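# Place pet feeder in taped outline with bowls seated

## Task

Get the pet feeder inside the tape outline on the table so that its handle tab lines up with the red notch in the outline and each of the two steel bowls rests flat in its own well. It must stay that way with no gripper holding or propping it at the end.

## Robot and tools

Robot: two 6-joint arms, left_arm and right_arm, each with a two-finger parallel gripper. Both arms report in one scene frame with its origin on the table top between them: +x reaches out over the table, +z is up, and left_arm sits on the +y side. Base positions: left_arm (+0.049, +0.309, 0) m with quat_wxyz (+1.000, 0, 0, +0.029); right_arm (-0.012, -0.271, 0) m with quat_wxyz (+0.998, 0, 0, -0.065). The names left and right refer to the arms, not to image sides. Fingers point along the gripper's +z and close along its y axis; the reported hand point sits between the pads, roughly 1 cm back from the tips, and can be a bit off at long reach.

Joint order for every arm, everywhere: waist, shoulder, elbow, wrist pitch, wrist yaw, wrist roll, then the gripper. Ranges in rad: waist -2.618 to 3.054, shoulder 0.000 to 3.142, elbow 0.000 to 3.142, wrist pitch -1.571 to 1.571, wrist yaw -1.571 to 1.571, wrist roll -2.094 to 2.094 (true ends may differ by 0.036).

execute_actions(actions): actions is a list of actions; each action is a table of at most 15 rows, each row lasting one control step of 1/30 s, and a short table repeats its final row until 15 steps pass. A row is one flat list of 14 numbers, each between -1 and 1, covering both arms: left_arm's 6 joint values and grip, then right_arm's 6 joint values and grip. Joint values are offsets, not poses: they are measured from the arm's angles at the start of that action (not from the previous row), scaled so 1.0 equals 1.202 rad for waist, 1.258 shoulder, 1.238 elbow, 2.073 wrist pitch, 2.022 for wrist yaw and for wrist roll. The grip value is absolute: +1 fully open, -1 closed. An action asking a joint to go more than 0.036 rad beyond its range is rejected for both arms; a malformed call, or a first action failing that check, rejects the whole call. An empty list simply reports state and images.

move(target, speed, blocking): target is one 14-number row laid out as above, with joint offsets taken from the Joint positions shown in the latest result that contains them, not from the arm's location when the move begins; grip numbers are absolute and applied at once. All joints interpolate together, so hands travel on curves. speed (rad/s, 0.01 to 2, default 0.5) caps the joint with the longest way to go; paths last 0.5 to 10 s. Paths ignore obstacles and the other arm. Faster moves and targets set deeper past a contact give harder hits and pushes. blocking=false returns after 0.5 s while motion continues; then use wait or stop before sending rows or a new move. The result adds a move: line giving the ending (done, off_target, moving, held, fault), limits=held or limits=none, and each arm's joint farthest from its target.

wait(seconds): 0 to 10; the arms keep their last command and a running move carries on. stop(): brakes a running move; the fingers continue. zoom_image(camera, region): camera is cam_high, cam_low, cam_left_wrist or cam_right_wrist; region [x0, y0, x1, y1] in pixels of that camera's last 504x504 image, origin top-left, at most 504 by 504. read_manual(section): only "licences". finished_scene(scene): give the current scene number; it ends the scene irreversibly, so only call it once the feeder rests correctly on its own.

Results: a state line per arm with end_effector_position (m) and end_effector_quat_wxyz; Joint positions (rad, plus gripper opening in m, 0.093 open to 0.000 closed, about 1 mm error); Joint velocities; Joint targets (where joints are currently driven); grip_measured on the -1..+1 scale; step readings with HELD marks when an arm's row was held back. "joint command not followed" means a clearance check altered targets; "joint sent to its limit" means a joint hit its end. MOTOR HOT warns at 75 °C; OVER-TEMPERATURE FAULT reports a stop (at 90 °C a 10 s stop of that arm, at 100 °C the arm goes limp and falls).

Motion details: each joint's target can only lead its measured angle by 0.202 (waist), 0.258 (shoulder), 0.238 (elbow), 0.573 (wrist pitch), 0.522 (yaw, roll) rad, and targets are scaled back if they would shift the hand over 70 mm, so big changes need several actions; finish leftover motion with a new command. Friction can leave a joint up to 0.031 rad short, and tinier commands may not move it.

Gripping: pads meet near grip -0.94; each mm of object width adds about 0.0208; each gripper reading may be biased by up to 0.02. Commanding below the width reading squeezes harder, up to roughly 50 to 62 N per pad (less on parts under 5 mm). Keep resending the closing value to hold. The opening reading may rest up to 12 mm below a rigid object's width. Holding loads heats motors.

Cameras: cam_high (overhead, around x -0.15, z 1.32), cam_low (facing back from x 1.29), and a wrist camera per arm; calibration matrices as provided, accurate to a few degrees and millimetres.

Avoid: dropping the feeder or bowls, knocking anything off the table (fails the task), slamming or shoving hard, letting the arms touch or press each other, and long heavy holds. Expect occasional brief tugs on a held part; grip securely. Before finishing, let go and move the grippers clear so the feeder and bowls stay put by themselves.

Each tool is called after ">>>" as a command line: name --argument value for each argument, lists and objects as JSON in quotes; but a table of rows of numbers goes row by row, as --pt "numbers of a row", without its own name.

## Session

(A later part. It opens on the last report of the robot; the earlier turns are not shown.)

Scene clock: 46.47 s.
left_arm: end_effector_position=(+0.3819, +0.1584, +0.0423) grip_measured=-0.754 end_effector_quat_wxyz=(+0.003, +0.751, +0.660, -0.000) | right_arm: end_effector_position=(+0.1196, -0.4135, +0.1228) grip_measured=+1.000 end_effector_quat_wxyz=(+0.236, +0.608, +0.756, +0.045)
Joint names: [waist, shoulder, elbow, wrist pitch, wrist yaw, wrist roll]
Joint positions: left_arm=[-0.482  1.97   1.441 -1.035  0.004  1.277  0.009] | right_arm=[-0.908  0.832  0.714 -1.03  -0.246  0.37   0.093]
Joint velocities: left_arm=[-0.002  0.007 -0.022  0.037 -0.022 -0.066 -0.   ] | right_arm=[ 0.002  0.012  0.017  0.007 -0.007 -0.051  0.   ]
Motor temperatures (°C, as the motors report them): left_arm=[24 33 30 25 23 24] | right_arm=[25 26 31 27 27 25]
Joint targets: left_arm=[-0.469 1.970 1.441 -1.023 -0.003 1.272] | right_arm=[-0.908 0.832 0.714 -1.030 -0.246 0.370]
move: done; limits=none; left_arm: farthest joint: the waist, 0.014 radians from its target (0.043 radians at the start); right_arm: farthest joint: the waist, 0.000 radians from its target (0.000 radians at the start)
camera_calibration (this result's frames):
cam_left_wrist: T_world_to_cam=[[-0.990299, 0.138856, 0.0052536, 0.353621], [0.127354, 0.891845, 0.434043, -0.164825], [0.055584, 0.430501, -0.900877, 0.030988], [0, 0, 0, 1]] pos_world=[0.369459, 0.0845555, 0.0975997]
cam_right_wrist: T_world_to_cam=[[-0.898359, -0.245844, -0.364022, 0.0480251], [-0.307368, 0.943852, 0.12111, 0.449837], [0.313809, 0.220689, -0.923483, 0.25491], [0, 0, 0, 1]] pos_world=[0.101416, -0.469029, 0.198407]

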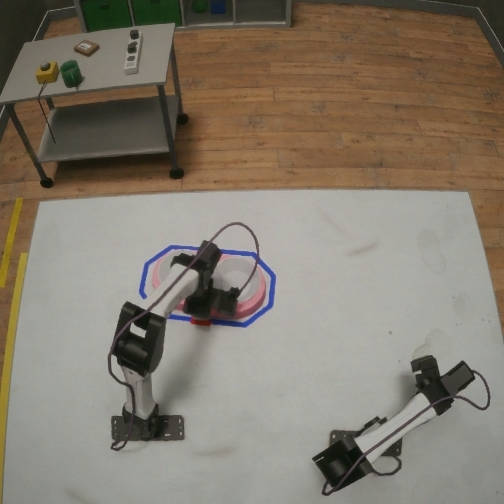

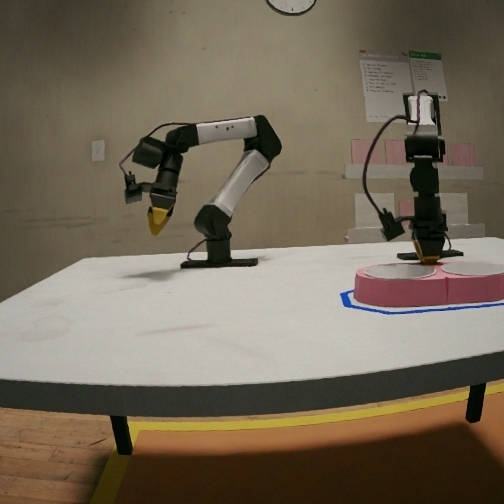

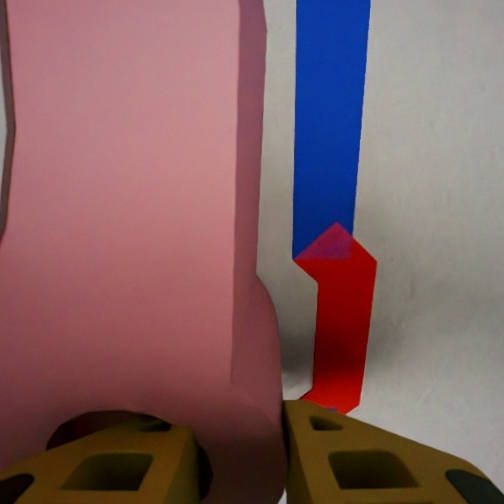

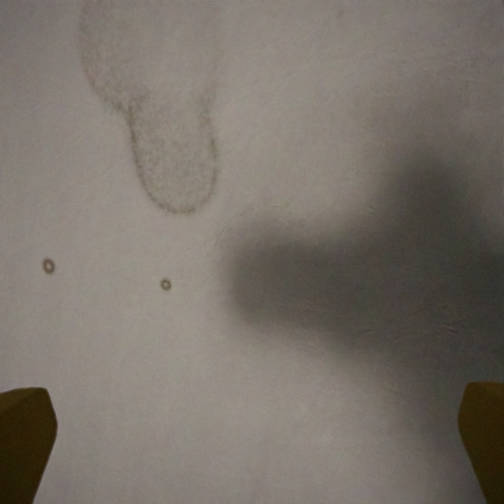

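>>> move --target '[0,0,0,0.012,0,-0.03,-0.82,0,0,0,0,0,0,1]' --speed 0.08

>>> execute_actions --actions '[[[0,0,0,0,0,0,-0.42,0,0,0,0,0,0,1]]]'

>>> move --target '[0,-0.25,0,-0.04,0,0,-0.42,0,0,0,0,0,0,1]' --speed 0.3

>>> zoom_image --camera "cam_high" --region '[110,210,310,360]'

Scene clock: 50.93 s.
left_arm: end_effector_position=(+0.3832, +0.1578, +0.0423) grip_measured=-0.754 end_effector_quat_wxyz=(+0.006, +0.737, +0.675, +0.001) | right_arm: end_effector_position=(+0.1196, -0.4135, +0.1228) grip_measured=+1.000 end_effector_quat_wxyz=(+0.236, +0.608, +0.756, +0.045)
Joint names: [waist, shoulder, elbow, wrist pitch, wrist yaw, wrist roll]
Joint positions: left_arm=[-0.482  1.97   1.441 -1.03   0.004  1.235  0.009] | right_arm=[-0.908  0.832  0.714 -1.03  -0.246  0.37   0.093]
Joint velocities: left_arm=[ 0.002  0.017  0.002  0.022  0.037  0.007 -0.   ] | right_arm=[-0.017 -0.002 -0.002  0.022  0.007 -0.022  0.   ]
Motor temperatures (°C, as the motors report them): left_arm=[24 34 30 25 23 24] | right_arm=[25 25 32 27 27 25]
Joint targets: left_arm=[-0.482 1.970 1.441 -1.010 0.004 1.216] | right_arm=[-0.908 0.832 0.714 -1.030 -0.246 0.370]
move: done; limits=none; left_arm: farthest joint: the wrist pitch, 0.019 radians from its target (0.025 radians at the start); right_arm: farthest joint: the waist, 0.000 radians from its target (0.000 radians at the start)
camera_calibration (this result's frames):
cam_left_wrist: T_world_to_cam=[[-0.995265, 0.0971989, 0.0000574077, 0.363648], [0.0876753, 0.897493, 0.432227, -0.150094], [0.0419604, 0.430185, -0.901765, 0.0364816], [0, 0, 0, 1]] pos_world=[0.373555, 0.083668, 0.0977515]
cam_right_wrist: T_world_to_cam=[[-0.898359, -0.245844, -0.364022, 0.0480251], [-0.307368, 0.943852, 0.12111, 0.449837], [0.313809, 0.220689, -0.923483, 0.25491], [0, 0, 0, 1]] pos_world=[0.101416, -0.469029, 0.198407]

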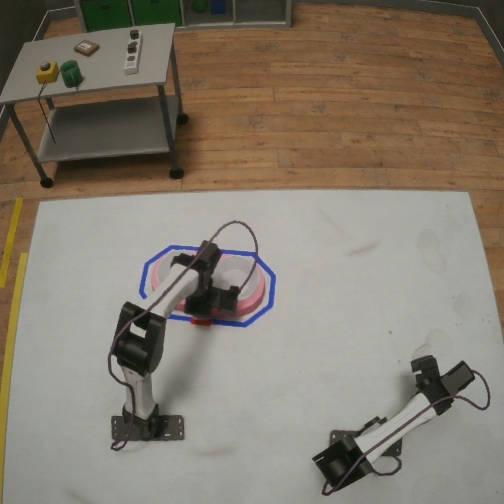

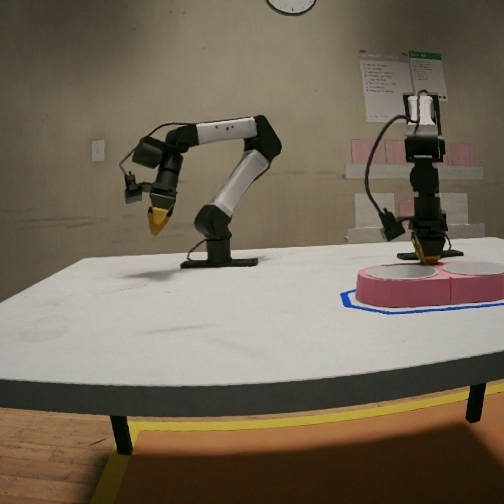

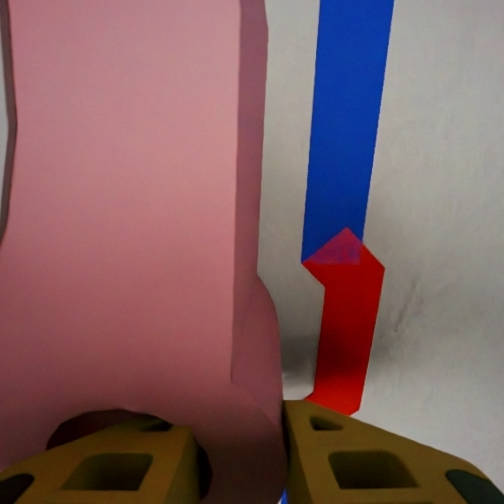

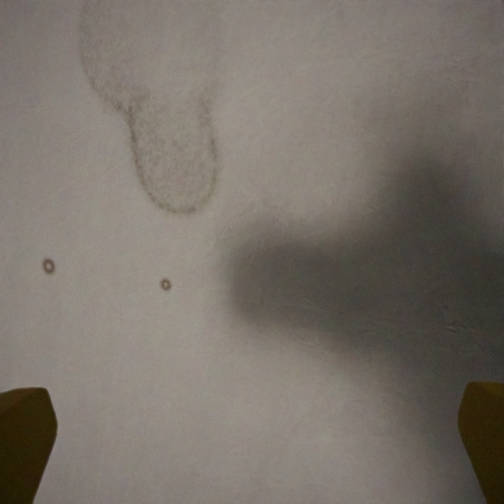

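Scene clock: 51.43 s.
left_arm: end_effector_position=(+0.3822, +0.1581, +0.0423) grip_measured=-0.423 end_effector_quat_wxyz=(+0.004, +0.738, +0.675, -0.000) | right_arm: end_effector_position=(+0.1196, -0.4135, +0.1228) grip_measured=+1.000 end_effector_quat_wxyz=(+0.236, +0.608, +0.756, +0.045)
Joint names: [waist, shoulder, elbow, wrist pitch, wrist yaw, wrist roll]
Joint positions: left_arm=[-0.482  1.97   1.441 -1.034  0.004  1.235  0.025] | right_arm=[-0.908  0.832  0.714 -1.03  -0.246  0.37   0.093]
Joint velocities: left_arm=[ 0.002 -0.002  0.012 -0.022  0.007 -0.051  0.   ] | right_arm=[ 0.007  0.012 -0.012 -0.037  0.022 -0.037  0.   ]
Motor temperatures (°C, as the motors report them): left_arm=[24 34 30 25 23 24] | right_arm=[25 25 32 27 27 25]
Joint targets: left_arm=[-0.482 1.970 1.441 -1.030 0.004 1.235] | right_arm=[-0.908 0.832 0.714 -1.030 -0.246 0.370]
Step readings (joint positions):
0: left_arm=[-0.482 1.970 1.441 -1.030 0.004 1.235] | right_arm=[-0.908 0.832 0.714 -1.030 -0.246 0.370]
1: left_arm=[-0.482 1.970 1.441 -1.030 0.004 1.235] | right_arm=[-0.908 0.832 0.714 -1.030 -0.246 0.370]
2: left_arm=[-0.482 1.970 1.441 -1.031 0.004 1.235] | right_arm=[-0.908 0.832 0.714 -1.030 -0.246 0.370]
4: left_arm=[-0.482 1.970 1.441 -1.034 0.004 1.235] | right_arm=[-0.908 0.832 0.714 -1.030 -0.246 0.370]
8: left_arm=[-0.482 1.970 1.441 -1.034 0.004 1.235] | right_arm=[-0.908 0.832 0.714 -1.030 -0.246 0.370]
15: Joint positions above
camera_calibration (this result's frames):
cam_left_wrist: T_world_to_cam=[[-0.995182, 0.0979589, 0.00414963, 0.362339], [0.0900834, 0.896826, 0.433114, -0.151181], [0.0387059, 0.431401, -0.90133, 0.0373917], [0, 0, 0, 1]] pos_world=[0.372765, 0.0839583, 0.0976774]
cam_right_wrist: T_world_to_cam=[[-0.898359, -0.245844, -0.364022, 0.0480251], [-0.307368, 0.943852, 0.12111, 0.449837], [0.313809, 0.220689, -0.923483, 0.25491], [0, 0, 0, 1]] pos_world=[0.101416, -0.469029, 0.198407]

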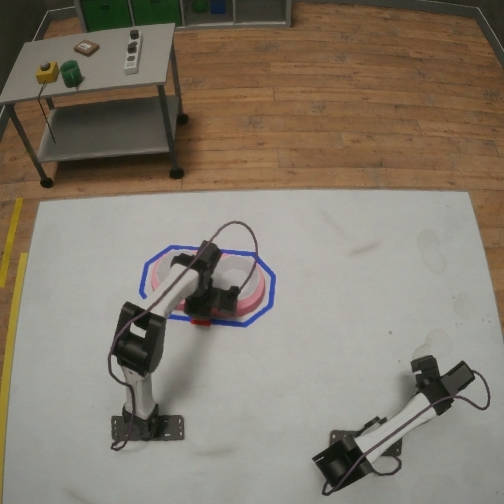

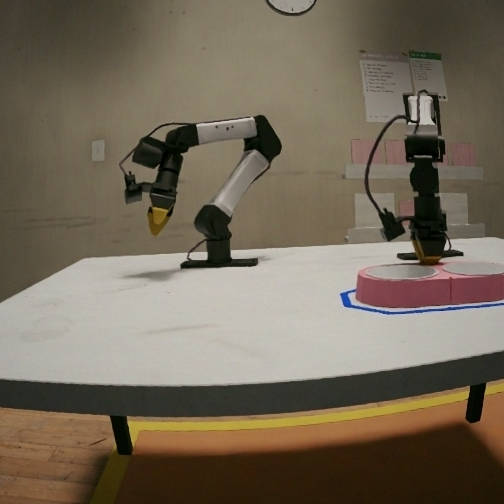

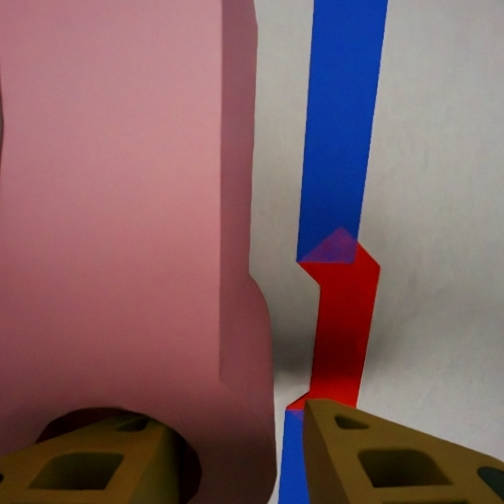

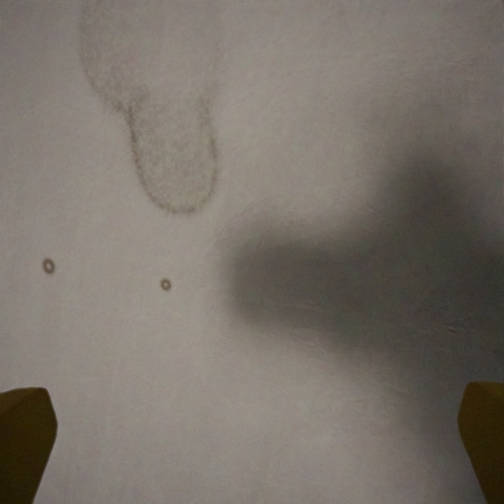

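Scene clock: 52.97 s.
left_arm: end_effector_position=(+0.3720, +0.1628, +0.1429) grip_measured=-0.423 end_effector_quat_wxyz=(+0.108, +0.733, +0.670, +0.044) | right_arm: end_effector_position=(+0.1196, -0.4135, +0.1228) grip_measured=+1.000 end_effector_quat_wxyz=(+0.236, +0.608, +0.756, +0.045)
Joint names: [waist, shoulder, elbow, wrist pitch, wrist yaw, wrist roll]
Joint positions: left_arm=[-0.482  1.671  1.441 -1.106  0.004  1.235  0.025] | right_arm=[-0.908  0.832  0.714 -1.03  -0.246  0.37   0.093]
Joint velocities: left_arm=[ 0.002 -0.007  0.002 -0.022 -0.037 -0.022 -0.001] | right_arm=[-0.007  0.012 -0.007 -0.022  0.066  0.022  0.   ]
Motor temperatures (°C, as the motors report them): left_arm=[24 34 31 25 23 24] | right_arm=[25 25 32 27 27 25]
Joint targets: left_arm=[-0.482 1.656 1.441 -1.117 0.004 1.235] | right_arm=[-0.908 0.832 0.714 -1.030 -0.246 0.370]
move: done; limits=none; left_arm: farthest joint: the shoulder, 0.015 radians from its target (0.315 radians at the start); right_arm: farthest joint: the waist, 0.000 radians from its target (0.000 radians at the start)
camera_calibration (this result's frames):
cam_left_wrist: T_world_to_cam=[[-0.973808, 0.0883183, -0.209517, 0.375431], [0.00781473, 0.933934, 0.357361, -0.162602], [0.227237, 0.346364, -0.910162, 0.0714809], [0, 0, 0, 1]] pos_world=[0.350626, 0.093944, 0.201826]
cam_right_wrist: T_world_to_cam=[[-0.898359, -0.245844, -0.364022, 0.0480251], [-0.307368, 0.943852, 0.12111, 0.449837], [0.313809, 0.220689, -0.923483, 0.25491], [0, 0, 0, 1]] pos_world=[0.101416, -0.469029, 0.198407]

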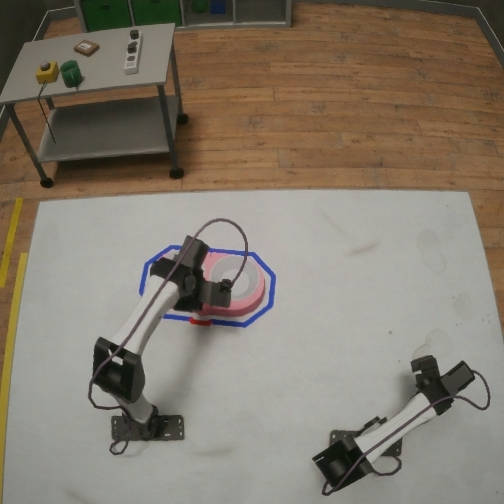

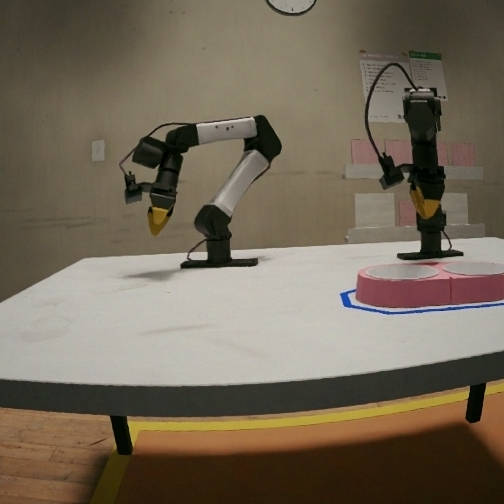

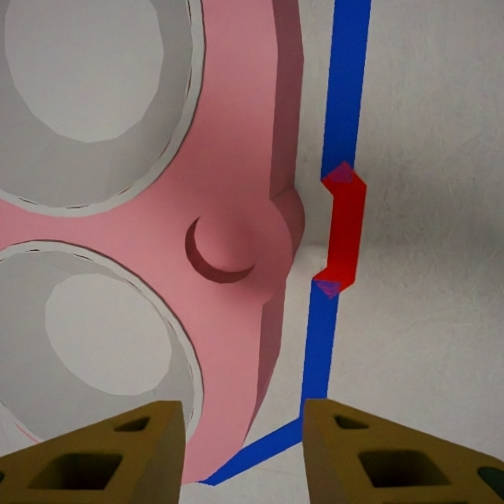

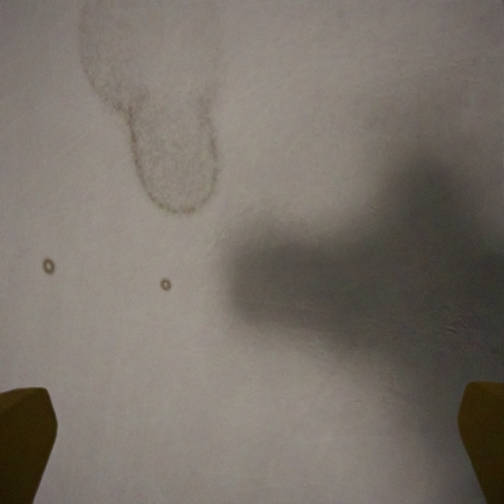

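Region (110, 210, 310, 360) of cam_high's 504x504 image, scaled by 2.520, with more detail than that image has; it fills the top 378 rows of this view, and the rest is white.

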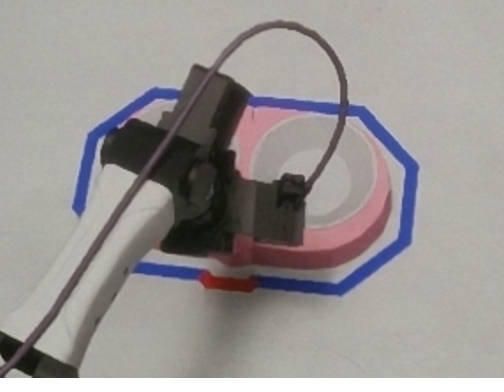

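>>> finished_scene --scene 1

The scene is finished: the task was done.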